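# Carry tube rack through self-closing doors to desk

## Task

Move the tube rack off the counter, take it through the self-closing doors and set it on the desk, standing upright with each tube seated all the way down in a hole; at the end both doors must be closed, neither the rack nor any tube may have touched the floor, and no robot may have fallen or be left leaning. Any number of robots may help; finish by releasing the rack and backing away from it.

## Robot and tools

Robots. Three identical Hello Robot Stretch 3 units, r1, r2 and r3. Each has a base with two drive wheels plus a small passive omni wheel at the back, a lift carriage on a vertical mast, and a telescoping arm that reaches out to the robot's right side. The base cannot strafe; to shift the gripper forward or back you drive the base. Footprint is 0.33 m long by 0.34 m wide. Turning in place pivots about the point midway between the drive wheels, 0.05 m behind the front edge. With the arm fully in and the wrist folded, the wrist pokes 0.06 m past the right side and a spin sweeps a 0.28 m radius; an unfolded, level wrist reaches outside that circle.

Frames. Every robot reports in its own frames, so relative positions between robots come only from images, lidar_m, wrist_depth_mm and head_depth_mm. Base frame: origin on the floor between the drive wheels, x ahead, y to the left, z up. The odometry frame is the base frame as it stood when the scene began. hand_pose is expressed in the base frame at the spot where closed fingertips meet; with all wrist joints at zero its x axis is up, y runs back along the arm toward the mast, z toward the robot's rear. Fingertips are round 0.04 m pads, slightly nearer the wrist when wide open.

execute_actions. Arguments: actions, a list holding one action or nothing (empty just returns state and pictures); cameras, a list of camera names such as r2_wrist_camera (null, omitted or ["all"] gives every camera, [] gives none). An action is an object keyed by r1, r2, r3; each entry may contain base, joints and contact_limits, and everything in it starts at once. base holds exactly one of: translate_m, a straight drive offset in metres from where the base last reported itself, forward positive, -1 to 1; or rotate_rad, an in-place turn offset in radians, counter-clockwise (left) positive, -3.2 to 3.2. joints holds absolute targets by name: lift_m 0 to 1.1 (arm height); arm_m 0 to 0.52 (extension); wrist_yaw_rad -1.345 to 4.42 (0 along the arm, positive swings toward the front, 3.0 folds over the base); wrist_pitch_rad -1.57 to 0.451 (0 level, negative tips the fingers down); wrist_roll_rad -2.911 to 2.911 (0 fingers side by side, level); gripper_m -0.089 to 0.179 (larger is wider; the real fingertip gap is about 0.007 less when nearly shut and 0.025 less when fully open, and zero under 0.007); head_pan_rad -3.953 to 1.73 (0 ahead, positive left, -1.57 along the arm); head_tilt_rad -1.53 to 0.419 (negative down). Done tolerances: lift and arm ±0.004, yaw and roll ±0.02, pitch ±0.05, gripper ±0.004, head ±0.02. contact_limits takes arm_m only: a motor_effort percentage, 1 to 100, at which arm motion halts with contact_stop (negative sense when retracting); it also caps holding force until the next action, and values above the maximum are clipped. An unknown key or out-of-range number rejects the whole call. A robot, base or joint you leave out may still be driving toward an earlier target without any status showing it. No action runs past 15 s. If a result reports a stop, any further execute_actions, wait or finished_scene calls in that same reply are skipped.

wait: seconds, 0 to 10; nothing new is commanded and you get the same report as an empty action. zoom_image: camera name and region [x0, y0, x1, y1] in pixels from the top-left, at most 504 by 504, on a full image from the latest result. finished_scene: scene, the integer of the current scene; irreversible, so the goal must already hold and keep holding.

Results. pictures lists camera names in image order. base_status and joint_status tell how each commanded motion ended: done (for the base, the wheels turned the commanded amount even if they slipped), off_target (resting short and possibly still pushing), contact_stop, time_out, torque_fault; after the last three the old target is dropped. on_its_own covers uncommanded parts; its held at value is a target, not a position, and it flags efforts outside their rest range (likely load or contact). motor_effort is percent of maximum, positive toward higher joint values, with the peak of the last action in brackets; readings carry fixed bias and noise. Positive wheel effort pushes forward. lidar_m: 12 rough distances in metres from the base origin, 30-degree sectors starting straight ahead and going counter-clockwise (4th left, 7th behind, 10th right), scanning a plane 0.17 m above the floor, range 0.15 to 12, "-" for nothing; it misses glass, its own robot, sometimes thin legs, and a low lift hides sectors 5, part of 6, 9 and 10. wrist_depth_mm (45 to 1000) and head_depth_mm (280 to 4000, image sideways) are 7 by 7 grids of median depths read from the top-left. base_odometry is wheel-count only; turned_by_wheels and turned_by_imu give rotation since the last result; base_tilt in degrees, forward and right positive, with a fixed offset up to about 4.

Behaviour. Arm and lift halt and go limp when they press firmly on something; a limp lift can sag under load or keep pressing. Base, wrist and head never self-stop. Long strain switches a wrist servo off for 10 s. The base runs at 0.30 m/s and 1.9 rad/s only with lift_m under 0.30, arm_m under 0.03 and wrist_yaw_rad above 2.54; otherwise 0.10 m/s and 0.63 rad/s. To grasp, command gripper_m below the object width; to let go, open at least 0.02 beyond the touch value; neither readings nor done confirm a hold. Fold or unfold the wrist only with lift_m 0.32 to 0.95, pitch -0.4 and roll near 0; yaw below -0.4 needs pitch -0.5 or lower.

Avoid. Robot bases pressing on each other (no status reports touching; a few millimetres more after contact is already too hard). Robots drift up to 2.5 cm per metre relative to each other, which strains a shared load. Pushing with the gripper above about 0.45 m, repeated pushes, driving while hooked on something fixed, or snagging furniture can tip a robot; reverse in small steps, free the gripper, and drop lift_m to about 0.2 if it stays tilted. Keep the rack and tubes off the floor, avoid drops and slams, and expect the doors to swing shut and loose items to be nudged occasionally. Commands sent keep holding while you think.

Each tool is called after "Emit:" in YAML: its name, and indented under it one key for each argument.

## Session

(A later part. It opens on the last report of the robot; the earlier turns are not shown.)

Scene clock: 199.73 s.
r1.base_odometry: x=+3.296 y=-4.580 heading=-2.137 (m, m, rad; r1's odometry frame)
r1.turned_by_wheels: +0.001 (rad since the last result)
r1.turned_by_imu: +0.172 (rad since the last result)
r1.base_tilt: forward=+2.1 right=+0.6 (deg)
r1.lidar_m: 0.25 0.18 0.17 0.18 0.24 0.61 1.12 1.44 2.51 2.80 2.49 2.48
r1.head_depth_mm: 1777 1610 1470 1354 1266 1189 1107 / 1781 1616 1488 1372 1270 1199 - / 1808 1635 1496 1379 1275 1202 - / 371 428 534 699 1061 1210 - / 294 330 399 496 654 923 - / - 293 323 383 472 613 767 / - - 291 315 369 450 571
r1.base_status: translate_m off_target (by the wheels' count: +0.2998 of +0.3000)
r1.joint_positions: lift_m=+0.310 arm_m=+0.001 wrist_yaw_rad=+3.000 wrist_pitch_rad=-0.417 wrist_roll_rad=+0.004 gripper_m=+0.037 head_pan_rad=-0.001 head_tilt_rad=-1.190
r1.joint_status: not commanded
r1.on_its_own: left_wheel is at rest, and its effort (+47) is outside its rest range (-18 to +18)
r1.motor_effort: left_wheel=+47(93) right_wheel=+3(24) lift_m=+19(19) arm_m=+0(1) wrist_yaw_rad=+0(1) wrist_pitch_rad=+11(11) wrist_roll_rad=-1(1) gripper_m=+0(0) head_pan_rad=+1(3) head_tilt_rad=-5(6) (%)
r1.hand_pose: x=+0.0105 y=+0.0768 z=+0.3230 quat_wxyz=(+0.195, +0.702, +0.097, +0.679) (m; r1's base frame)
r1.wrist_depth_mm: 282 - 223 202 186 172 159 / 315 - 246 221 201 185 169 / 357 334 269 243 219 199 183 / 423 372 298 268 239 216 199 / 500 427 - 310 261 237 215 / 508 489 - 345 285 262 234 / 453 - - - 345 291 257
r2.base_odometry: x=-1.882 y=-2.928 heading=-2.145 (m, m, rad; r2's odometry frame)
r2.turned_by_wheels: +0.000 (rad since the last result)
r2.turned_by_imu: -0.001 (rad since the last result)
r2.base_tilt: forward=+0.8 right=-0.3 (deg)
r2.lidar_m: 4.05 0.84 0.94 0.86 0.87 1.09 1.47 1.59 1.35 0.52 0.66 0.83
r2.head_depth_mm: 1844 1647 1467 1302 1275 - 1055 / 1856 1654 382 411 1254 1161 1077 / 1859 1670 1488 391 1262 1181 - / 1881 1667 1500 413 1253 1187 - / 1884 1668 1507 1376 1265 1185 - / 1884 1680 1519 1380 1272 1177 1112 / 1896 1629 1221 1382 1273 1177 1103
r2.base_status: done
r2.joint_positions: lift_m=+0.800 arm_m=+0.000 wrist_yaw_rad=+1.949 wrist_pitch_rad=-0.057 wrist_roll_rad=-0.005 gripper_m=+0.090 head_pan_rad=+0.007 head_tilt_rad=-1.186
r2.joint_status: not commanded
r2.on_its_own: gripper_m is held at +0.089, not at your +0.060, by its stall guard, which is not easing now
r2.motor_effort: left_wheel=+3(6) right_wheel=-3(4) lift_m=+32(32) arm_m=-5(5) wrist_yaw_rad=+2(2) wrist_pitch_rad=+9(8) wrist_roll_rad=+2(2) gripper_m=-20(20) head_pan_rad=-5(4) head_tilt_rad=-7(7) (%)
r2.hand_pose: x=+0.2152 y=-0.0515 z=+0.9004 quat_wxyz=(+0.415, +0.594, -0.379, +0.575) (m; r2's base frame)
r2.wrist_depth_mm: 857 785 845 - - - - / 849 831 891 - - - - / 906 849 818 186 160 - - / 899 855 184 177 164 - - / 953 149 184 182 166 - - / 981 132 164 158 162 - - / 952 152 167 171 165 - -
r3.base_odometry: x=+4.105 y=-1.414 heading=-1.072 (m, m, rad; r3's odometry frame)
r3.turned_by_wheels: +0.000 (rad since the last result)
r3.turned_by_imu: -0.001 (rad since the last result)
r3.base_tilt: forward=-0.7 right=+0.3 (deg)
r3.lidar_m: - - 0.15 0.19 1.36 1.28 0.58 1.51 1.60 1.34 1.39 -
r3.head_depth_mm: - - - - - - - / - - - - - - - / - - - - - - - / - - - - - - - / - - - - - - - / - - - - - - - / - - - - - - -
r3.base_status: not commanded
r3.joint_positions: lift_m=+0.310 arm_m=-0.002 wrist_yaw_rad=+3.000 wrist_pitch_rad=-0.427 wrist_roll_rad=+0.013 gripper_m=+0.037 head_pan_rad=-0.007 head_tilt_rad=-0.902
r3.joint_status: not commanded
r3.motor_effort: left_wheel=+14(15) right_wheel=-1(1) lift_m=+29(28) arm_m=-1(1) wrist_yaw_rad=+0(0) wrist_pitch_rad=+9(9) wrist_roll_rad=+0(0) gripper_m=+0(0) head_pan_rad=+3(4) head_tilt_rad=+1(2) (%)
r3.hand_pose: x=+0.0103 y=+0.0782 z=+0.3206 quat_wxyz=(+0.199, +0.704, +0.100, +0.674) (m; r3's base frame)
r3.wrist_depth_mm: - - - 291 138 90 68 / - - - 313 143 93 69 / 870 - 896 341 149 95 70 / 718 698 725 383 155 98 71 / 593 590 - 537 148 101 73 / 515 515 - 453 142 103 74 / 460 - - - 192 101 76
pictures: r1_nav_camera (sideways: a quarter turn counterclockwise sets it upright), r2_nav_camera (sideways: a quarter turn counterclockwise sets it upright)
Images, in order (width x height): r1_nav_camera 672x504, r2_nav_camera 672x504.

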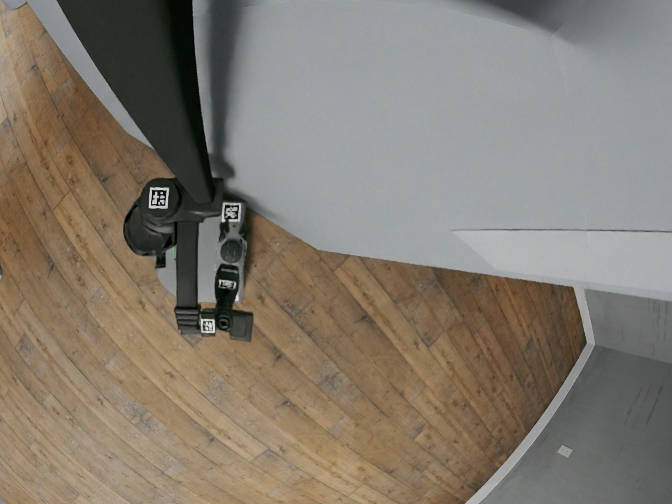

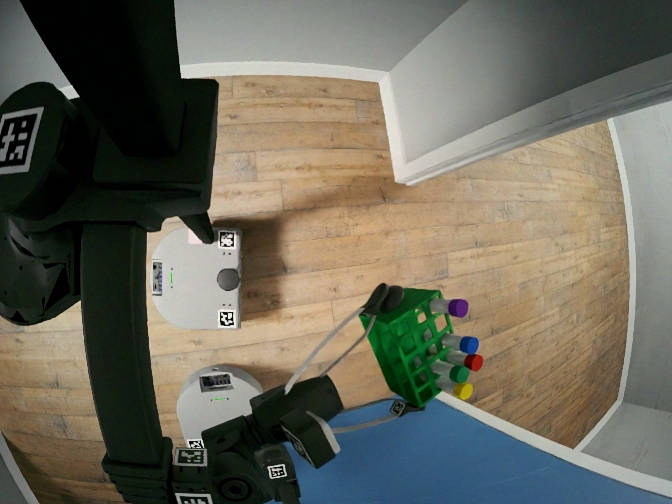

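Good clearance.

Emit:
execute_actions:
  actions:
    - {"r2":{"base":{"translate_m":0.65}},"r1":{"base":{"rotate_rad":-0.65}}}
  cameras: ["r2_nav_camera"]

Emit:
execute_actions:
  actions:
    - {"r2":{"base":{"translate_m":0.75},"joints":{"head_pan_rad":0.9,"head_tilt_rad":-0.7,"lift_m":0.85}},"r1":{"base":{"translate_m":0.8}}}
  cameras: ["r2_nav_camera","r1_nav_camera","r2_head_camera"]

Scene clock: 208.10 s.
r1.base_odometry: x=+3.296 y=-4.580 heading=-2.785 (m, m, rad; r1's odometry frame)
r1.turned_by_wheels: -0.648 (rad since the last result)
r1.turned_by_imu: -0.576 (rad since the last result)
r1.base_tilt: forward=+2.2 right=+0.5 (deg)
r1.lidar_m: 2.49 0.28 0.19 0.18 0.18 0.24 0.54 1.11 1.29 2.50 2.83 2.49
r1.head_depth_mm: 1766 1600 1467 1354 1257 1188 1110 / 1774 1622 1473 1362 1265 1192 - / 1797 1625 1493 1375 1278 1198 - / 1815 1641 1512 1383 1276 1211 - / 1824 1661 1512 1395 1278 1153 - / 1836 1667 1530 1400 763 706 623 / 1856 1670 1526 566 536 505 475
r1.base_status: rotate_rad off_target (by the wheels' count: -0.6482 of -0.6500)
r1.joint_positions: lift_m=+0.310 arm_m=+0.001 wrist_yaw_rad=+3.000 wrist_pitch_rad=-0.416 wrist_roll_rad=+0.004 gripper_m=+0.037 head_pan_rad=-0.001 head_tilt_rad=-1.191
r1.joint_status: not commanded
r1.on_its_own: left_wheel is at rest, and its effort (+38) is outside its rest range (-18 to +18); right_wheel is at rest, and its effort (-24) is outside its rest range (-18 to +18)
r1.motor_effort: left_wheel=+38(61) right_wheel=-24(44) lift_m=+19(19) arm_m=+1(1) wrist_yaw_rad=+0(1) wrist_pitch_rad=+10(10) wrist_roll_rad=+0(1) gripper_m=-1(1) head_pan_rad=+2(1) head_tilt_rad=-4(5) (%)
r1.hand_pose: x=+0.0105 y=+0.0769 z=+0.3231 quat_wxyz=(+0.195, +0.702, +0.097, +0.679) (m; r1's base frame)
r1.wrist_depth_mm: 174 - 193 205 220 234 252 / 187 - 211 223 240 260 288 / 202 211 231 246 267 291 - / 221 233 258 276 302 329 821 / 243 257 - 308 340 383 660 / 271 291 - 345 411 506 539 / 299 - - - 440 462 469
r2.base_odometry: x=-2.235 y=-3.474 heading=-2.144 (m, m, rad; r2's odometry frame)
r2.turned_by_wheels: +0.000 (rad since the last result)
r2.turned_by_imu: -0.002 (rad since the last result)
r2.base_tilt: forward=+0.9 right=-0.3 (deg)
r2.lidar_m: 3.42 3.45 0.44 0.44 0.96 1.20 2.12 0.74 0.62 0.56 0.57 2.76
r2.head_depth_mm: 1842 1654 1469 1308 1268 - 1069 / 1854 1649 379 411 1254 1160 1077 / 1879 1649 1479 392 1258 1182 - / 1880 1676 1513 414 1257 1186 - / 1870 1667 1508 1373 1259 1185 - / 1889 1682 1512 1383 1266 1178 1111 / 1883 1691 1520 1388 1275 1146 1107
r2.base_status: done
r2.joint_positions: lift_m=+0.800 arm_m=+0.000 wrist_yaw_rad=+1.949 wrist_pitch_rad=-0.057 wrist_roll_rad=-0.005 gripper_m=+0.090 head_pan_rad=+0.007 head_tilt_rad=-1.186
r2.joint_status: not commanded
r2.on_its_own: gripper_m is held at +0.089, not at your +0.060, by its stall guard, which is not easing now
r2.motor_effort: left_wheel=+3(6) right_wheel=-3(4) lift_m=+32(32) arm_m=-5(5) wrist_yaw_rad=+2(2) wrist_pitch_rad=+8(8) wrist_roll_rad=+2(2) gripper_m=-19(19) head_pan_rad=-5(4) head_tilt_rad=-7(8) (%)
r2.hand_pose: x=+0.2152 y=-0.0515 z=+0.9004 quat_wxyz=(+0.415, +0.594, -0.379, +0.575) (m; r2's base frame)
r2.wrist_depth_mm: - - - - - - - / - - - - - - - / - - - 186 161 - - / - - 184 185 164 - - / - 148 185 182 166 - - / - 132 164 159 161 - - / - 152 166 171 167 - -
r3.base_odometry: x=+4.105 y=-1.414 heading=-1.072 (m, m, rad; r3's odometry frame)
r3.turned_by_wheels: +0.000 (rad since the last result)
r3.turned_by_imu: -0.001 (rad since the last result)
r3.base_tilt: forward=-0.7 right=+0.4 (deg)
r3.lidar_m: - - 0.15 0.19 0.88 0.94 1.46 1.50 1.60 1.33 1.38 -
r3.head_depth_mm: - - - - - - - / - - - - - - - / - - - - - - - / - - - - - - - / - - - - - - - / - - - - - - - / - - - - - - -
r3.base_status: not commanded
r3.joint_positions: lift_m=+0.310 arm_m=-0.002 wrist_yaw_rad=+3.000 wrist_pitch_rad=-0.427 wrist_roll_rad=+0.013 gripper_m=+0.037 head_pan_rad=-0.007 head_tilt_rad=-0.902
r3.joint_status: not commanded
r3.motor_effort: left_wheel=+14(15) right_wheel=+0(0) lift_m=+29(29) arm_m=-1(1) wrist_yaw_rad=+0(0) wrist_pitch_rad=+9(9) wrist_roll_rad=+0(0) gripper_m=+0(0) head_pan_rad=+3(3) head_tilt_rad=+1(1) (%)
r3.hand_pose: x=+0.0103 y=+0.0782 z=+0.3206 quat_wxyz=(+0.199, +0.704, +0.100, +0.674) (m; r3's base frame)
r3.wrist_depth_mm: - - - 288 138 91 68 / 721 - - 313 143 93 69 / 637 - 903 341 149 95 70 / 648 694 721 384 155 98 71 / 592 594 - 542 147 100 73 / 510 513 - 452 142 103 74 / 459 - - - 192 101 76
pictures: r2_nav_camera (sideways: a quarter turn counterclockwise sets it upright)
Images, in order (width x height): r2_nav_camera 672x504.

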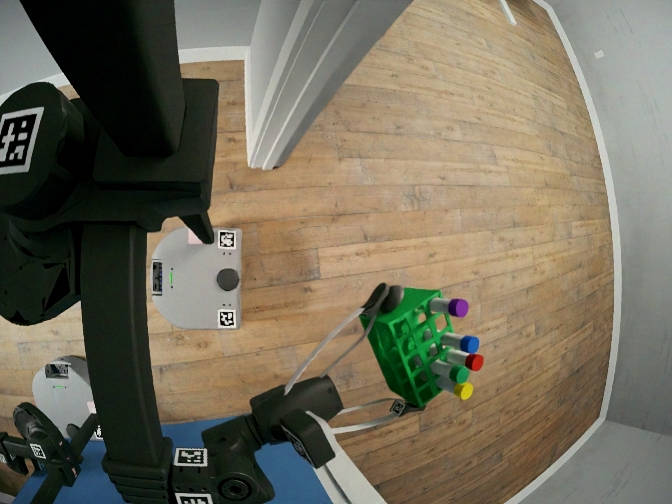

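Scene clock: 217.33 s.
r1.base_odometry: x=+2.546 y=-4.859 heading=-2.785 (m, m, rad; r1's odometry frame)
r1.turned_by_wheels: +0.000 (rad since the last result)
r1.turned_by_imu: +0.000 (rad since the last result)
r1.base_tilt: forward=+2.2 right=+0.5 (deg)
r1.lidar_m: 1.71 1.67 1.43 1.43 1.65 1.43 0.88 0.76 2.68 2.69 1.98 1.71
r1.head_depth_mm: 1719 1605 1477 1349 1266 1186 1105 / 1750 1618 1475 1365 1265 1190 - / 1757 1632 1485 1370 1279 1201 - / 1796 1638 1497 1379 1286 1211 - / 1823 1654 1511 1389 1295 1217 - / 1844 1667 1528 1397 1295 1209 1148 / 1849 1685 1535 1415 1305 1217 1140
r1.base_status: done
r1.joint_positions: lift_m=+0.310 arm_m=+0.001 wrist_yaw_rad=+3.000 wrist_pitch_rad=-0.416 wrist_roll_rad=+0.004 gripper_m=+0.037 head_pan_rad=-0.001 head_tilt_rad=-1.191
r1.joint_status: not commanded
r1.motor_effort: left_wheel=+0(37) right_wheel=+0(22) lift_m=+19(19) arm_m=+0(0) wrist_yaw_rad=+0(1) wrist_pitch_rad=+10(10) wrist_roll_rad=-1(1) gripper_m=+0(0) head_pan_rad=+0(1) head_tilt_rad=-4(4) (%)
r1.hand_pose: x=+0.0105 y=+0.0769 z=+0.3231 quat_wxyz=(+0.195, +0.702, +0.097, +0.679) (m; r1's base frame)
r1.wrist_depth_mm: - - - - - - - / - - - - - - - / 961 937 - - - - - / 727 754 769 768 793 823 833 / 602 602 - 622 644 661 655 / 503 508 - 537 554 541 553 / 454 - - - 457 462 473
r2.base_odometry: x=-2.642 y=-4.104 heading=-2.144 (m, m, rad; r2's odometry frame)
r2.turned_by_wheels: +0.000 (rad since the last result)
r2.turned_by_imu: -0.003 (rad since the last result)
r2.base_tilt: forward=+0.9 right=-0.3 (deg)
r2.lidar_m: 2.66 2.69 2.69 2.22 0.82 0.71 2.74 0.77 0.71 1.28 2.11 2.63
r2.head_depth_mm: 2458 2648 2686 2037 1612 1346 1152 / 2669 2938 2678 2023 1611 1346 1154 / 2910 3235 2685 2007 1611 1348 1154 / 3042 3377 2662 2021 1613 1344 1154 / 2795 3146 2695 2012 1619 1349 1150 / 2477 2800 2670 2020 1606 1347 1148 / 2303 2651 2659 2011 1609 1345 1149
r2.base_status: done
r2.joint_positions: lift_m=+0.850 arm_m=+0.000 wrist_yaw_rad=+1.949 wrist_pitch_rad=-0.057 wrist_roll_rad=-0.005 gripper_m=+0.090 head_pan_rad=+0.893 head_tilt_rad=-0.705
r2.joint_status: all done
r2.on_its_own: gripper_m is held at +0.089, not at your +0.060, by its stall guard, which is not easing now
r2.motor_effort: left_wheel=+3(7) right_wheel=-4(4) lift_m=+51(52) arm_m=-5(6) wrist_yaw_rad=+2(2) wrist_pitch_rad=+8(8) wrist_roll_rad=+2(2) gripper_m=-20(20) head_pan_rad=+4(48) head_tilt_rad=+2(32) (%)
r2.hand_pose: x=+0.2152 y=-0.0515 z=+0.9497 quat_wxyz=(+0.415, +0.594, -0.379, +0.575) (m; r2's base frame)
r2.wrist_depth_mm: - - - - - - - / - - - - - - - / - - - 187 161 - - / - - 184 177 165 - - / - 149 184 180 165 - - / - 132 164 159 162 - - / - 152 169 171 166 - -
r3.base_odometry: x=+4.105 y=-1.414 heading=-1.072 (m, m, rad; r3's odometry frame)
r3.turned_by_wheels: +0.000 (rad since the last result)
r3.turned_by_imu: -0.002 (rad since the last result)
r3.base_tilt: forward=-0.7 right=+0.4 (deg)
r3.lidar_m: - - 0.15 0.19 1.36 1.28 1.46 1.50 1.60 1.34 1.39 -
r3.head_depth_mm: - - - - - - - / - - - - - - - / - - - - - - - / - - - - - - - / - - - - - - - / - - - - - - - / - - - - - - -
r3.base_status: not commanded
r3.joint_positions: lift_m=+0.310 arm_m=-0.002 wrist_yaw_rad=+3.000 wrist_pitch_rad=-0.427 wrist_roll_rad=+0.013 gripper_m=+0.037 head_pan_rad=-0.007 head_tilt_rad=-0.902
r3.joint_status: not commanded
r3.motor_effort: left_wheel=+14(15) right_wheel=+0(0) lift_m=+29(29) arm_m=-1(1) wrist_yaw_rad=+0(0) wrist_pitch_rad=+9(9) wrist_roll_rad=+0(0) gripper_m=+0(0) head_pan_rad=+3(3) head_tilt_rad=+1(2) (%)
r3.hand_pose: x=+0.0103 y=+0.0782 z=+0.3206 quat_wxyz=(+0.199, +0.704, +0.100, +0.674) (m; r3's base frame)
r3.wrist_depth_mm: - - - 289 137 90 68 / - - - 312 143 93 69 / 883 - 888 340 149 95 70 / 702 701 726 381 155 98 71 / 596 588 - 536 147 100 73 / 513 513 - 456 142 103 74 / 464 - - - 192 101 76
pictures: r1_nav_camera (sideways: a quarter turn counterclockwise sets it upright), r2_head_camera (sideways: a quarter turn clockwise sets it upright), r2_nav_camera (sideways: a quarter turn counterclockwise sets it upright)
Images, in order (width x height): r1_nav_camera 672x504, r2_head_camera 896x504, r2_nav_camera 672x504.

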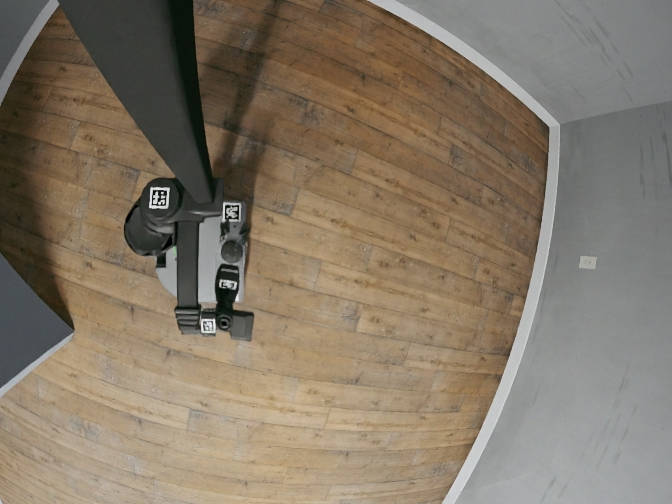

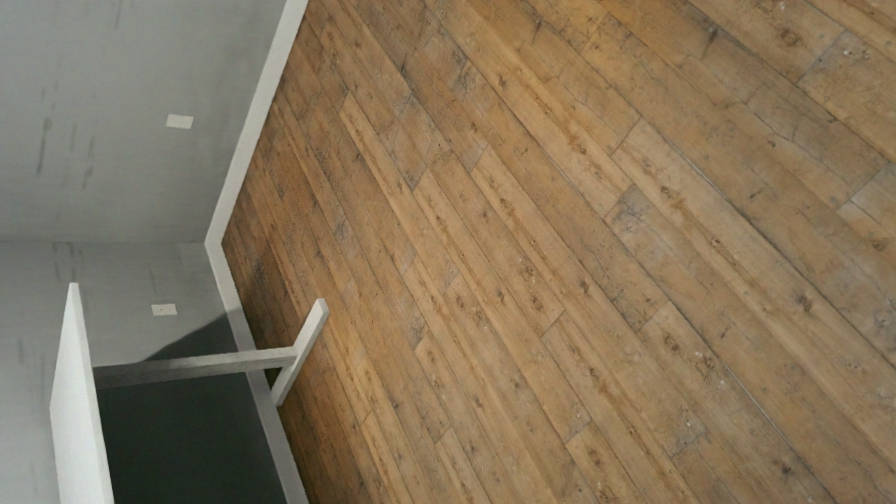

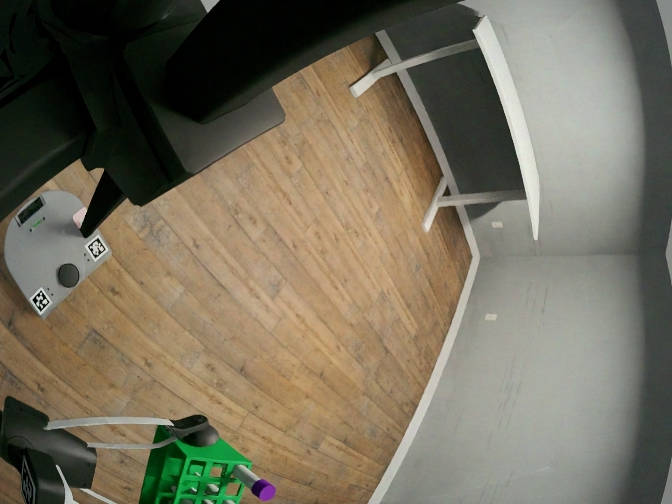

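Emit:
execute_actions:
  actions:
    - {"r2":{"base":{"rotate_rad":1.35},"joints":{"head_pan_rad":0.2,"head_tilt_rad":-0.35,"lift_m":0.95}},"r3":{"base":{"translate_m":-0.14}}}
  cameras: []

Emit:
execute_actions:
  actions:
    - {"r2":{"base":{"translate_m":1.0}},"r3":{"base":{"rotate_rad":-1.7},"joints":{"head_tilt_rad":-1.2}}}
  cameras: ["r2_nav_camera","r3_nav_camera","r2_head_camera"]

Scene clock: 220.93 s.
r1.base_odometry: x=+2.546 y=-4.859 heading=-2.785 (m, m, rad; r1's odometry frame)
r1.turned_by_wheels: +0.000 (rad since the last result)
r1.turned_by_imu: +0.000 (rad since the last result)
r1.base_tilt: forward=+2.2 right=+0.5 (deg)
r1.lidar_m: 1.71 1.66 1.43 1.43 1.65 1.43 1.35 1.35 2.67 2.68 1.99 1.71
r1.head_depth_mm: 1710 1602 1479 1354 1262 1187 1112 / 1744 1617 1481 1364 1267 1200 - / 1769 1634 1499 1371 1272 1203 - / 1798 1642 1502 1384 1284 1213 - / 1827 1645 1520 1385 1295 1211 - / 1852 1676 1528 1402 1296 1209 1153 / 1849 1688 1536 1410 1309 1217 1143
r1.base_status: not commanded
r1.joint_positions: lift_m=+0.310 arm_m=+0.001 wrist_yaw_rad=+3.000 wrist_pitch_rad=-0.416 wrist_roll_rad=+0.004 gripper_m=+0.037 head_pan_rad=-0.001 head_tilt_rad=-1.191
r1.joint_status: not commanded
r1.motor_effort: left_wheel=+0(0) right_wheel=+0(0) lift_m=+19(18) arm_m=+0(0) wrist_yaw_rad=+0(0) wrist_pitch_rad=+10(10) wrist_roll_rad=-1(1) gripper_m=+0(0) head_pan_rad=+1(0) head_tilt_rad=-4(4) (%)
r1.hand_pose: x=+0.0105 y=+0.0769 z=+0.3231 quat_wxyz=(+0.195, +0.702, +0.097, +0.679) (m; r1's base frame)
r1.wrist_depth_mm: - - - - - - - / - - - - - - - / 933 936 - - - - - / 734 734 760 764 793 821 810 / 598 612 - 623 632 645 648 / 505 516 - 535 556 537 546 / 439 - - - 458 468 481
r2.base_odometry: x=-2.642 y=-4.104 heading=-0.794 (m, m, rad; r2's odometry frame)
r2.turned_by_wheels: +1.350 (rad since the last result)
r2.turned_by_imu: +1.359 (rad since the last result)
r2.base_tilt: forward=+0.8 right=-0.3 (deg)
r2.lidar_m: 2.22 1.19 0.71 1.82 1.00 0.71 0.85 2.08 2.30 2.69 2.66 2.94
r2.head_depth_mm: 2353 2510 2629 2861 2485 1882 - / 2316 2476 2582 2856 2471 1813 1464 / 2316 2447 2552 2801 2443 1802 1463 / 2280 2444 2517 2730 2379 1801 1409 / 2261 2389 2564 2752 2435 1783 1403 / 2238 2382 2532 2716 2399 1782 1405 / 2116 2087 2056 2035 2005 1718 1398
r2.base_status: done
r2.joint_positions: lift_m=+0.950 arm_m=+0.000 wrist_yaw_rad=+1.949 wrist_pitch_rad=-0.057 wrist_roll_rad=-0.005 gripper_m=+0.090 head_pan_rad=+0.207 head_tilt_rad=-0.359
r2.joint_status: all done
r2.on_its_own: gripper_m is held at +0.089, not at your +0.060, by its stall guard, which is not easing now
r2.motor_effort: left_wheel=-1(4) right_wheel=+2(6) lift_m=+52(54) arm_m=-5(5) wrist_yaw_rad=+2(2) wrist_pitch_rad=+8(8) wrist_roll_rad=+2(2) gripper_m=-20(19) head_pan_rad=-5(49) head_tilt_rad=+4(29) (%)
r2.hand_pose: x=+0.2152 y=-0.0515 z=+1.0496 quat_wxyz=(+0.415, +0.594, -0.379, +0.575) (m; r2's base frame)
r2.wrist_depth_mm: 741 - - - - - - / 759 - - - - - - / 780 - - 187 162 - - / 792 - 183 176 165 - - / 799 149 183 181 166 - - / 761 132 164 158 161 - - / 721 153 168 170 166 - -
r3.base_odometry: x=+4.038 y=-1.291 heading=-1.072 (m, m, rad; r3's odometry frame)
r3.turned_by_wheels: +0.000 (rad since the last result)
r3.turned_by_imu: -0.005 (rad since the last result)
r3.base_tilt: forward=-0.7 right=+0.4 (deg)
r3.lidar_m: - - 0.15 0.39 1.18 1.19 1.32 1.36 1.53 1.35 1.39 -
r3.head_depth_mm: - - - - - - - / - - - - - - - / - - - - - - - / - - - - - - - / - - - - - - - / - - - - - - - / - - - - - - -
r3.base_status: done
r3.joint_positions: lift_m=+0.310 arm_m=-0.002 wrist_yaw_rad=+3.000 wrist_pitch_rad=-0.427 wrist_roll_rad=+0.013 gripper_m=+0.037 head_pan_rad=+0.007 head_tilt_rad=-0.903
r3.joint_status: not commanded
r3.motor_effort: left_wheel=+2(10) right_wheel=+15(20) lift_m=+28(28) arm_m=-1(1) wrist_yaw_rad=+0(0) wrist_pitch_rad=+9(9) wrist_roll_rad=+0(0) gripper_m=+0(0) head_pan_rad=-3(4) head_tilt_rad=+1(2) (%)
r3.hand_pose: x=+0.0103 y=+0.0782 z=+0.3206 quat_wxyz=(+0.199, +0.704, +0.100, +0.674) (m; r3's base frame)
r3.wrist_depth_mm: - - - 833 187 106 74 / - - - 879 189 106 74 / 865 - 894 815 192 107 74 / 703 700 716 679 195 108 75 / 598 593 - 604 177 109 75 / 512 516 - 527 161 109 75 / 457 - - - 228 104 76
pictures: none
No camera images: the call's "cameras" was empty. Leave "cameras" out to get every camera's image.

Scene clock: 231.87 s.
r1.base_odometry: x=+2.546 y=-4.859 heading=-2.785 (m, m, rad; r1's odometry frame)
r1.turned_by_wheels: +0.000 (rad since the last result)
r1.turned_by_imu: +0.000 (rad since the last result)
r1.base_tilt: forward=+2.1 right=+0.5 (deg)
r1.lidar_m: 1.71 1.67 1.43 1.44 1.66 1.43 1.42 1.65 2.68 2.69 1.99 1.71
r1.head_depth_mm: 1715 1603 1475 1356 1257 1189 1107 / 1745 1609 1490 1359 1265 1198 - / 1762 1630 1495 1372 1280 1198 - / 1798 1641 1513 1389 1288 1209 - / 1828 1659 1518 1384 1288 1205 - / 1840 1674 1521 1401 1302 1204 1146 / 1871 1683 1533 1410 1304 1216 1133
r1.base_status: not commanded
r1.joint_positions: lift_m=+0.310 arm_m=+0.001 wrist_yaw_rad=+3.000 wrist_pitch_rad=-0.416 wrist_roll_rad=+0.004 gripper_m=+0.037 head_pan_rad=-0.001 head_tilt_rad=-1.191
r1.joint_status: not commanded
r1.motor_effort: left_wheel=+0(0) right_wheel=+0(0) lift_m=+19(19) arm_m=+0(0) wrist_yaw_rad=+0(1) wrist_pitch_rad=+10(10) wrist_roll_rad=-1(0) gripper_m=+0(1) head_pan_rad=+0(2) head_tilt_rad=-5(5) (%)
r1.hand_pose: x=+0.0105 y=+0.0769 z=+0.3231 quat_wxyz=(+0.195, +0.702, +0.097, +0.679) (m; r1's base frame)
r1.wrist_depth_mm: - - - - - - - / - - - - - - - / 952 961 - - - - - / 721 734 766 759 790 793 833 / 594 596 - 617 657 654 665 / 509 509 - 530 552 535 551 / 454 - - - 457 465 469
r2.base_odometry: x=-1.942 y=-4.817 heading=-0.795 (m, m, rad; r2's odometry frame)
r2.turned_by_wheels: +0.000 (rad since the last result)
r2.turned_by_imu: -0.004 (rad since the last result)
r2.base_tilt: forward=+0.9 right=-0.3 (deg)
r2.lidar_m: 1.76 1.26 1.04 0.85 0.84 0.91 1.67 3.02 2.85 2.33 2.31 1.74
r2.head_depth_mm: 1525 1613 1716 1305 2037 1884 - / 1504 1605 1695 1174 1988 1792 1459 / 1489 1592 1676 1166 1958 1804 1465 / 1469 1566 1663 1158 1933 1796 1414 / 1457 1556 1635 1149 1869 1661 1369 / 1439 1532 1617 1140 1871 1772 1400 / 1421 1508 1620 1709 1852 1769 1397
r2.base_status: done
r2.joint_positions: lift_m=+0.950 arm_m=+0.000 wrist_yaw_rad=+1.949 wrist_pitch_rad=-0.057 wrist_roll_rad=-0.005 gripper_m=+0.090 head_pan_rad=+0.207 head_tilt_rad=-0.359
r2.joint_status: not commanded
r2.on_its_own: gripper_m is held at +0.089, not at your +0.060, by its stall guard, which is not easing now
r2.motor_effort: left_wheel=-1(1) right_wheel=+1(5) lift_m=+52(52) arm_m=-5(5) wrist_yaw_rad=+3(3) wrist_pitch_rad=+8(8) wrist_roll_rad=+2(2) gripper_m=-20(19) head_pan_rad=-4(4) head_tilt_rad=+5(5) (%)
r2.hand_pose: x=+0.2152 y=-0.0515 z=+1.0496 quat_wxyz=(+0.415, +0.594, -0.379, +0.575) (m; r2's base frame)
r2.wrist_depth_mm: - - - - - - - / - - - - - - - / - - - 186 161 - - / - - 185 183 163 - - / - 149 186 181 165 - - / - 132 163 159 161 - - / - 152 167 170 166 - -
r3.base_odometry: x=+4.038 y=-1.291 heading=-2.772 (m, m, rad; r3's odometry frame)
r3.turned_by_wheels: -1.700 (rad since the last result)
r3.turned_by_imu: -1.689 (rad since the last result)
r3.base_tilt: forward=-0.7 right=+0.4 (deg)
r3.lidar_m: 1.42 1.31 0.20 0.19 0.19 0.24 0.49 2.04 1.17 1.31 1.33 1.53
r3.head_depth_mm: 1615 1608 1496 1384 1290 1208 1136 / 1656 1606 1478 1372 1278 1211 1129 / 1628 1596 1476 1372 1273 1217 - / 1604 1584 1462 1358 1269 1213 - / 1573 1577 1454 1349 1265 1207 - / 1551 1567 1451 1343 1264 1067 - / 1452 1560 1441 1333 1248 709 -
r3.base_status: done
r3.joint_positions: lift_m=+0.310 arm_m=-0.002 wrist_yaw_rad=+3.000 wrist_pitch_rad=-0.427 wrist_roll_rad=+0.013 gripper_m=+0.037 head_pan_rad=+0.005 head_tilt_rad=-1.197
r3.joint_status: all done
r3.motor_effort: left_wheel=+6(69) right_wheel=-12(41) lift_m=+30(29) arm_m=-1(1) wrist_yaw_rad=+0(0) wrist_pitch_rad=+9(9) wrist_roll_rad=+0(0) gripper_m=+0(0) head_pan_rad=-1(6) head_tilt_rad=-1(30) (%)
r3.hand_pose: x=+0.0103 y=+0.0783 z=+0.3207 quat_wxyz=(+0.199, +0.704, +0.099, +0.674) (m; r3's base frame)
r3.wrist_depth_mm: 180 - 206 224 245 994 - / 195 - 225 244 275 - - / 212 - 248 271 825 925 929 / 232 244 276 303 691 744 742 / 255 271 - 340 609 609 618 / 283 303 - 383 520 524 528 / 304 - - - 452 458 460
pictures: r2_head_camera (sideways: a quarter turn clockwise sets it upright), r2_nav_camera (sideways: a quarter turn counterclockwise sets it upright), r3_nav_camera (sideways: a quarter turn counterclockwise sets it upright)
Images, in order (width x height): r2_head_camera 896x504, r2_nav_camera 672x504, r3_nav_camera 672x504.

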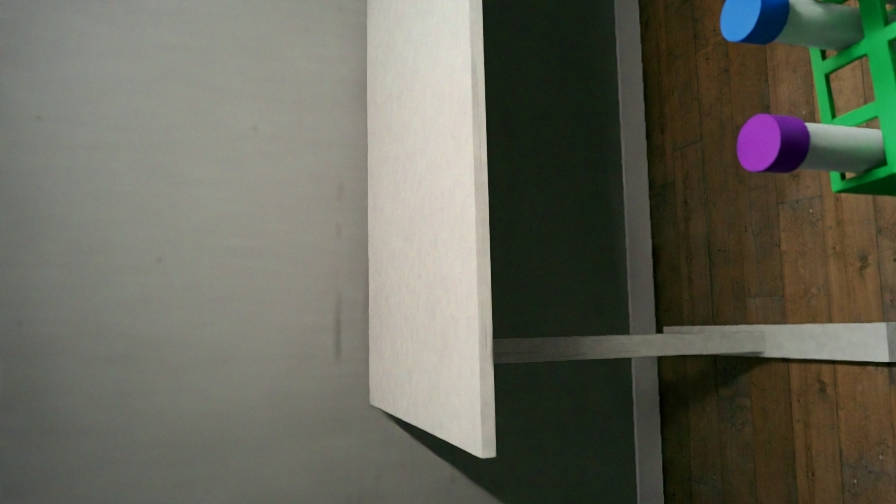

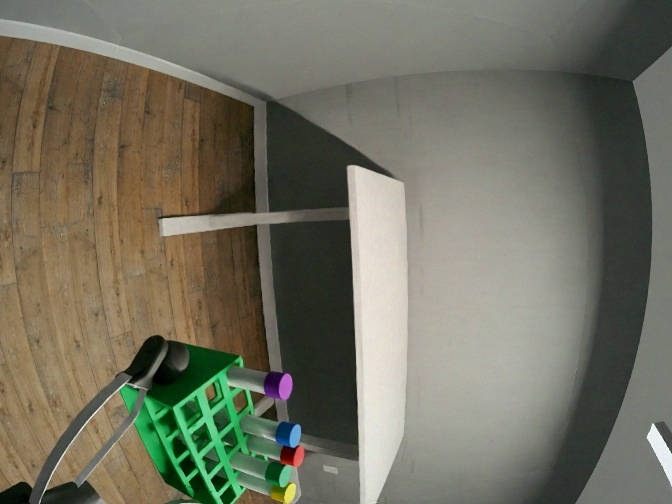

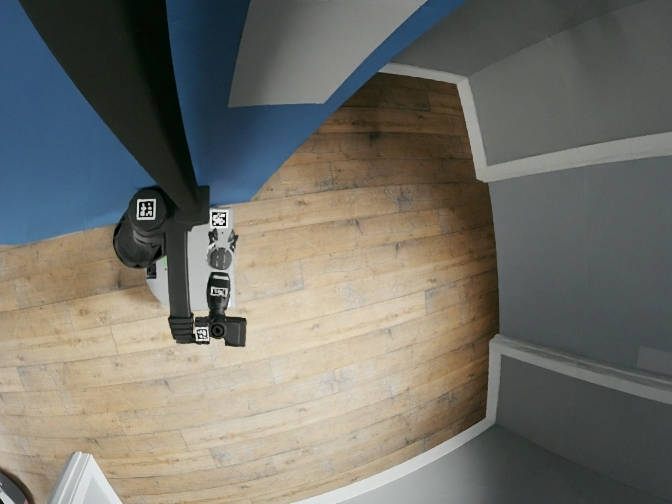

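Emit:
execute_actions:
  actions:
    - {"r2":{"base":{"translate_m":0.6}},"r3":{"base":{"translate_m":0.65}}}
  cameras: []

Emit:
execute_actions:
  actions:
    - {"r2":{"base":{"rotate_rad":1.75},"joints":{"wrist_yaw_rad":0,"head_pan_rad":-1.5,"head_tilt_rad":-0.7,"arm_m":0.25,"lift_m":0.9,"wrist_pitch_rad":-0.03}}}
  cameras: ["r2_nav_camera","r3_nav_camera","r2_head_camera","r2_wrist_camera"]

Scene clock: 240.30 s.
r1.base_odometry: x=+2.546 y=-4.859 heading=-2.785 (m, m, rad; r1's odometry frame)
r1.turned_by_wheels: +0.000 (rad since the last result)
r1.turned_by_imu: +0.000 (rad since the last result)
r1.base_tilt: forward=+2.1 right=+0.5 (deg)
r1.lidar_m: 1.71 1.67 1.44 1.43 1.65 1.43 1.42 1.65 2.68 2.69 2.00 1.71
r1.head_depth_mm: 1713 1607 1471 1358 1260 1196 1109 / 1735 1613 1483 1369 1269 1201 - / 1746 1622 1490 1385 1271 1207 - / 1790 1645 1503 1379 1279 1210 - / 1813 1649 1516 1389 1282 1211 - / 1847 1655 1522 1399 1294 1209 1148 / 1855 1670 1527 1406 1302 1217 1139
r1.base_status: not commanded
r1.joint_positions: lift_m=+0.310 arm_m=+0.001 wrist_yaw_rad=+3.000 wrist_pitch_rad=-0.416 wrist_roll_rad=+0.004 gripper_m=+0.037 head_pan_rad=-0.001 head_tilt_rad=-1.191
r1.joint_status: not commanded
r1.motor_effort: left_wheel=+0(0) right_wheel=+0(0) lift_m=+19(19) arm_m=+0(0) wrist_yaw_rad=+1(0) wrist_pitch_rad=+10(10) wrist_roll_rad=-1(1) gripper_m=+2(1) head_pan_rad=+1(1) head_tilt_rad=-5(4) (%)
r1.hand_pose: x=+0.0105 y=+0.0769 z=+0.3231 quat_wxyz=(+0.195, +0.702, +0.097, +0.679) (m; r1's base frame)
r1.wrist_depth_mm: - - - - - - - / - - - - - - - / 950 966 - - - - - / 741 735 779 759 801 814 835 / 593 602 - 625 637 662 650 / 498 515 - 537 557 553 552 / 447 - - - 458 464 476
r2.base_odometry: x=-1.521 y=-5.245 heading=-0.795 (m, m, rad; r2's odometry frame)
r2.turned_by_wheels: +0.000 (rad since the last result)
r2.turned_by_imu: -0.003 (rad since the last result)
r2.base_tilt: forward=+0.9 right=-0.2 (deg)
r2.lidar_m: 1.19 0.75 1.29 1.06 1.05 1.16 2.04 3.60 2.60 2.12 2.11 1.20
r2.head_depth_mm: 1022 1089 1164 1080 681 515 - / 1007 1072 1151 1075 678 494 1336 / 998 1063 1137 1071 674 493 1333 / 988 1048 1124 1059 673 491 1293 / 971 1036 1110 1053 667 490 1294 / 966 1026 1096 1046 667 488 1286 / 959 1018 1083 1044 663 487 421
r2.base_status: done
r2.joint_positions: lift_m=+0.950 arm_m=+0.000 wrist_yaw_rad=+1.949 wrist_pitch_rad=-0.057 wrist_roll_rad=-0.005 gripper_m=+0.090 head_pan_rad=+0.207 head_tilt_rad=-0.359
r2.joint_status: not commanded
r2.on_its_own: gripper_m is held at +0.089, not at your +0.060, by its stall guard, which is not easing now
r2.motor_effort: left_wheel=-1(3) right_wheel=+1(5) lift_m=+52(51) arm_m=-5(5) wrist_yaw_rad=+2(2) wrist_pitch_rad=+8(8) wrist_roll_rad=+2(2) gripper_m=-19(20) head_pan_rad=-4(4) head_tilt_rad=+4(4) (%)
r2.hand_pose: x=+0.2152 y=-0.0515 z=+1.0496 quat_wxyz=(+0.415, +0.594, -0.379, +0.575) (m; r2's base frame)
r2.wrist_depth_mm: - - - - - - - / - - - - - - - / - - - 186 160 - - / - 766 185 177 164 988 - / 439 149 184 181 165 488 553 / 363 132 163 159 162 378 394 / - 152 167 171 166 - -
r3.base_odometry: x=+3.432 y=-1.526 heading=-2.772 (m, m, rad; r3's odometry frame)
r3.turned_by_wheels: +0.000 (rad since the last result)
r3.turned_by_imu: +0.004 (rad since the last result)
r3.base_tilt: forward=-0.7 right=+0.4 (deg)
r3.lidar_m: 0.78 0.75 0.89 0.87 0.88 1.09 1.46 1.46 1.33 1.23 1.17 0.85
r3.head_depth_mm: 893 1142 1444 1383 1290 1214 1134 / 883 1116 1445 1376 1286 1212 1129 / 868 1094 1429 1366 1276 1220 - / 852 1071 1412 1360 1273 1213 - / 841 1050 1405 1355 1262 1209 - / 824 1032 1371 1343 1261 1191 - / 814 1013 1284 1331 1251 1182 -
r3.base_status: done
r3.joint_positions: lift_m=+0.310 arm_m=-0.002 wrist_yaw_rad=+3.000 wrist_pitch_rad=-0.427 wrist_roll_rad=+0.013 gripper_m=+0.037 head_pan_rad=+0.005 head_tilt_rad=-1.197
r3.joint_status: not commanded
r3.motor_effort: left_wheel=+1(14) right_wheel=-2(16) lift_m=+29(29) arm_m=-1(1) wrist_yaw_rad=+0(0) wrist_pitch_rad=+9(9) wrist_roll_rad=+0(0) gripper_m=+0(0) head_pan_rad=-2(2) head_tilt_rad=-1(2) (%)
r3.hand_pose: x=+0.0103 y=+0.0783 z=+0.3207 quat_wxyz=(+0.199, +0.704, +0.099, +0.674) (m; r3's base frame)
r3.wrist_depth_mm: 736 - 841 914 - 891 679 / 775 - 911 998 - 882 682 / 830 - 882 917 924 866 692 / 712 701 721 717 725 733 691 / 589 594 - 608 626 613 614 / 513 513 - 529 514 520 533 / 460 - - - 451 458 460
pictures: none
No camera images: the call's "cameras" was empty. Leave "cameras" out to get every camera's image.

Scene clock: 244.03 s.
r1.base_odometry: x=+2.546 y=-4.859 heading=-2.785 (m, m, rad; r1's odometry frame)
r1.turned_by_wheels: +0.000 (rad since the last result)
r1.turned_by_imu: +0.000 (rad since the last result)
r1.base_tilt: forward=+2.1 right=+0.5 (deg)
r1.lidar_m: 1.71 1.66 1.43 1.44 1.65 1.43 1.42 1.65 2.69 2.68 1.99 1.71
r1.head_depth_mm: 1710 1619 1470 1360 1261 1190 1110 / 1751 1608 1479 1367 1263 1196 - / 1774 1631 1489 1367 1279 1200 - / 1796 1634 1499 1387 1278 1209 - / 1823 1657 1517 1394 1290 1218 - / 1843 1660 1517 1391 1298 1207 1152 / 1867 1678 1529 1407 1302 1210 1133
r1.base_status: not commanded
r1.joint_positions: lift_m=+0.310 arm_m=+0.001 wrist_yaw_rad=+3.000 wrist_pitch_rad=-0.416 wrist_roll_rad=+0.004 gripper_m=+0.037 head_pan_rad=-0.001 head_tilt_rad=-1.191
r1.joint_status: not commanded
r1.motor_effort: left_wheel=+0(0) right_wheel=+0(0) lift_m=+19(19) arm_m=+0(1) wrist_yaw_rad=+0(1) wrist_pitch_rad=+10(10) wrist_roll_rad=+0(1) gripper_m=+0(1) head_pan_rad=+0(0) head_tilt_rad=-5(5) (%)
r1.hand_pose: x=+0.0105 y=+0.0769 z=+0.3231 quat_wxyz=(+0.195, +0.702, +0.097, +0.679) (m; r1's base frame)
r1.wrist_depth_mm: - - - - - - - / - - - - - - - / 918 935 - - - - - / 739 734 760 762 792 836 798 / 600 589 - 624 643 648 662 / 503 508 - 535 553 542 557 / 446 - - - 453 470 472
r2.base_odometry: x=-1.521 y=-5.245 heading=+0.955 (m, m, rad; r2's odometry frame)
r2.turned_by_wheels: +1.750 (rad since the last result)
r2.turned_by_imu: +1.762 (rad since the last result)
r2.base_tilt: forward=+0.8 right=-0.3 (deg)
r2.lidar_m: 1.05 1.05 1.28 2.50 3.61 2.33 2.11 2.08 1.20 1.19 0.75 1.16
r2.head_depth_mm: 985 1055 815 499 1536 1355 1158 / 979 1051 617 - 1541 1356 1158 / 976 1048 648 525 1547 1356 1154 / 970 1047 734 545 1502 1356 1163 / 965 1045 735 544 1501 1355 1156 / 962 1044 734 544 1036 1259 1130 / 956 1037 733 545 998 1355 1158
r2.base_status: done
r2.joint_positions: lift_m=+0.900 arm_m=+0.250 wrist_yaw_rad=+0.001 wrist_pitch_rad=-0.057 wrist_roll_rad=-0.005 gripper_m=+0.090 head_pan_rad=-1.493 head_tilt_rad=-0.691
r2.joint_status: all done
r2.on_its_own: gripper_m is held at +0.089, not at your +0.060, by its stall guard, which is not easing now
r2.motor_effort: left_wheel=-1(5) right_wheel=+1(5) lift_m=+32(49) arm_m=+5(5) wrist_yaw_rad=-1(5) wrist_pitch_rad=+8(8) wrist_roll_rad=+2(2) gripper_m=-20(19) head_pan_rad=-4(50) head_tilt_rad=-4(29) (%)
r2.hand_pose: x=-0.0212 y=-0.6491 z=+1.0003 quat_wxyz=(+0.709, +0.021, -0.705, -0.020) (m; r2's base frame)
r2.wrist_depth_mm: 573 614 635 660 697 748 788 / 611 621 639 675 715 762 819 / 611 639 662 188 160 764 847 / 510 540 184 183 165 708 747 / 314 148 185 183 165 345 384 / 230 131 163 159 162 249 262 / - 152 167 170 166 - 198
r3.base_odometry: x=+3.432 y=-1.526 heading=-2.772 (m, m, rad; r3's odometry frame)
r3.turned_by_wheels: +0.000 (rad since the last result)
r3.turned_by_imu: -0.001 (rad since the last result)
r3.base_tilt: forward=-0.7 right=+0.4 (deg)
r3.lidar_m: 0.78 0.76 0.89 0.87 0.88 1.10 1.52 1.54 1.33 1.23 1.18 0.85
r3.head_depth_mm: 895 1143 1441 1383 1291 1208 1138 / 882 1114 1447 1371 1285 1211 1136 / 869 1091 1425 1367 1278 1219 - / 853 1074 1423 1360 1267 1212 - / 842 1054 1410 1352 1264 1209 - / 826 1032 1374 1353 1254 1190 - / 811 1012 1283 1337 1258 1175 -
r3.base_status: not commanded
r3.joint_positions: lift_m=+0.310 arm_m=-0.002 wrist_yaw_rad=+3.000 wrist_pitch_rad=-0.427 wrist_roll_rad=+0.013 gripper_m=+0.037 head_pan_rad=+0.005 head_tilt_rad=-1.197
r3.joint_status: not commanded
r3.motor_effort: left_wheel=+1(1) right_wheel=-3(3) lift_m=+29(28) arm_m=-1(1) wrist_yaw_rad=+0(0) wrist_pitch_rad=+9(9) wrist_roll_rad=+0(0) gripper_m=+0(0) head_pan_rad=-1(1) head_tilt_rad=-1(0) (%)
r3.hand_pose: x=+0.0103 y=+0.0783 z=+0.3207 quat_wxyz=(+0.199, +0.704, +0.099, +0.674) (m; r3's base frame)
r3.wrist_depth_mm: 736 - 844 909 - 892 667 / 795 - 907 967 - 886 684 / 828 - 889 898 911 884 694 / 708 694 716 729 729 731 693 / 595 594 - 599 630 611 606 / 509 510 - 529 525 523 526 / 459 - - - 454 462 461
pictures: r2_head_camera (sideways: a quarter turn clockwise sets it upright), r2_nav_camera (sideways: a quarter turn counterclockwise sets it upright), r2_wrist_camera, r3_nav_camera (sideways: a quarter turn counterclockwise sets it upright)
Images, in order (width x height): r2_head_camera 896x504, r2_nav_camera 672x504, r2_wrist_camera 644x364, r3_nav_camera 672x504.

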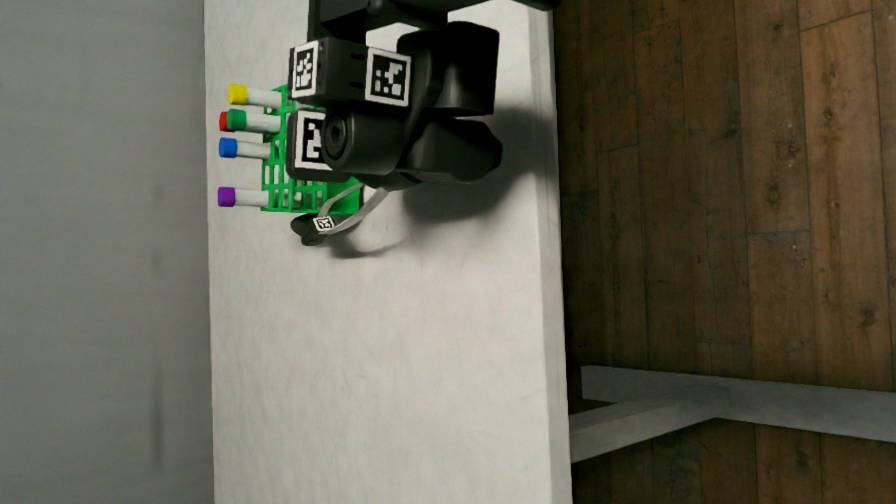

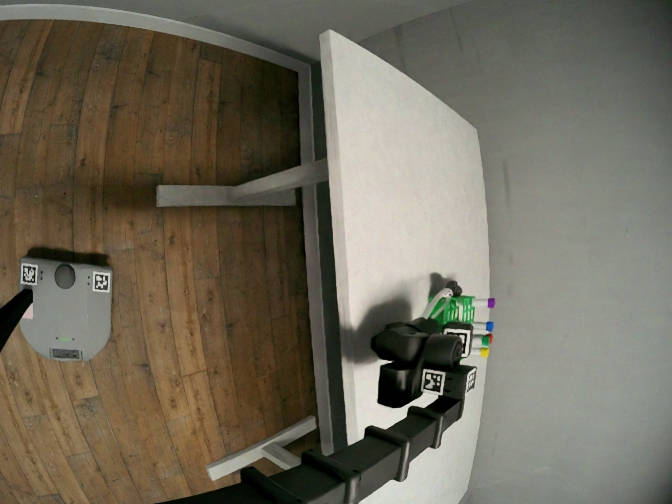

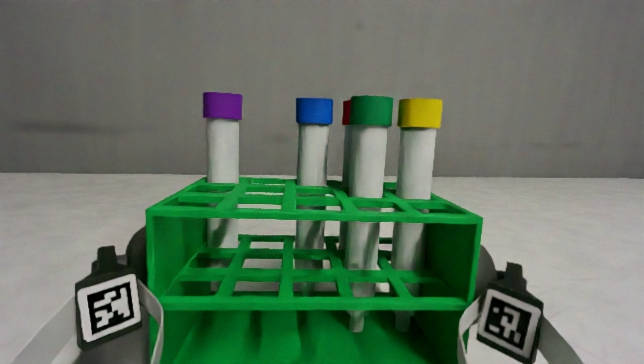

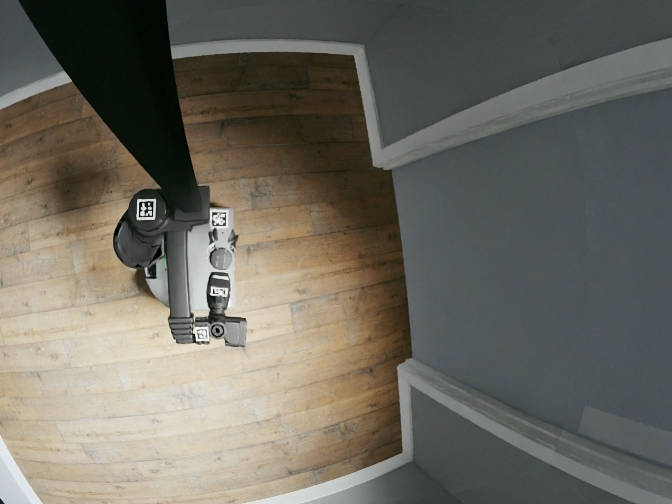

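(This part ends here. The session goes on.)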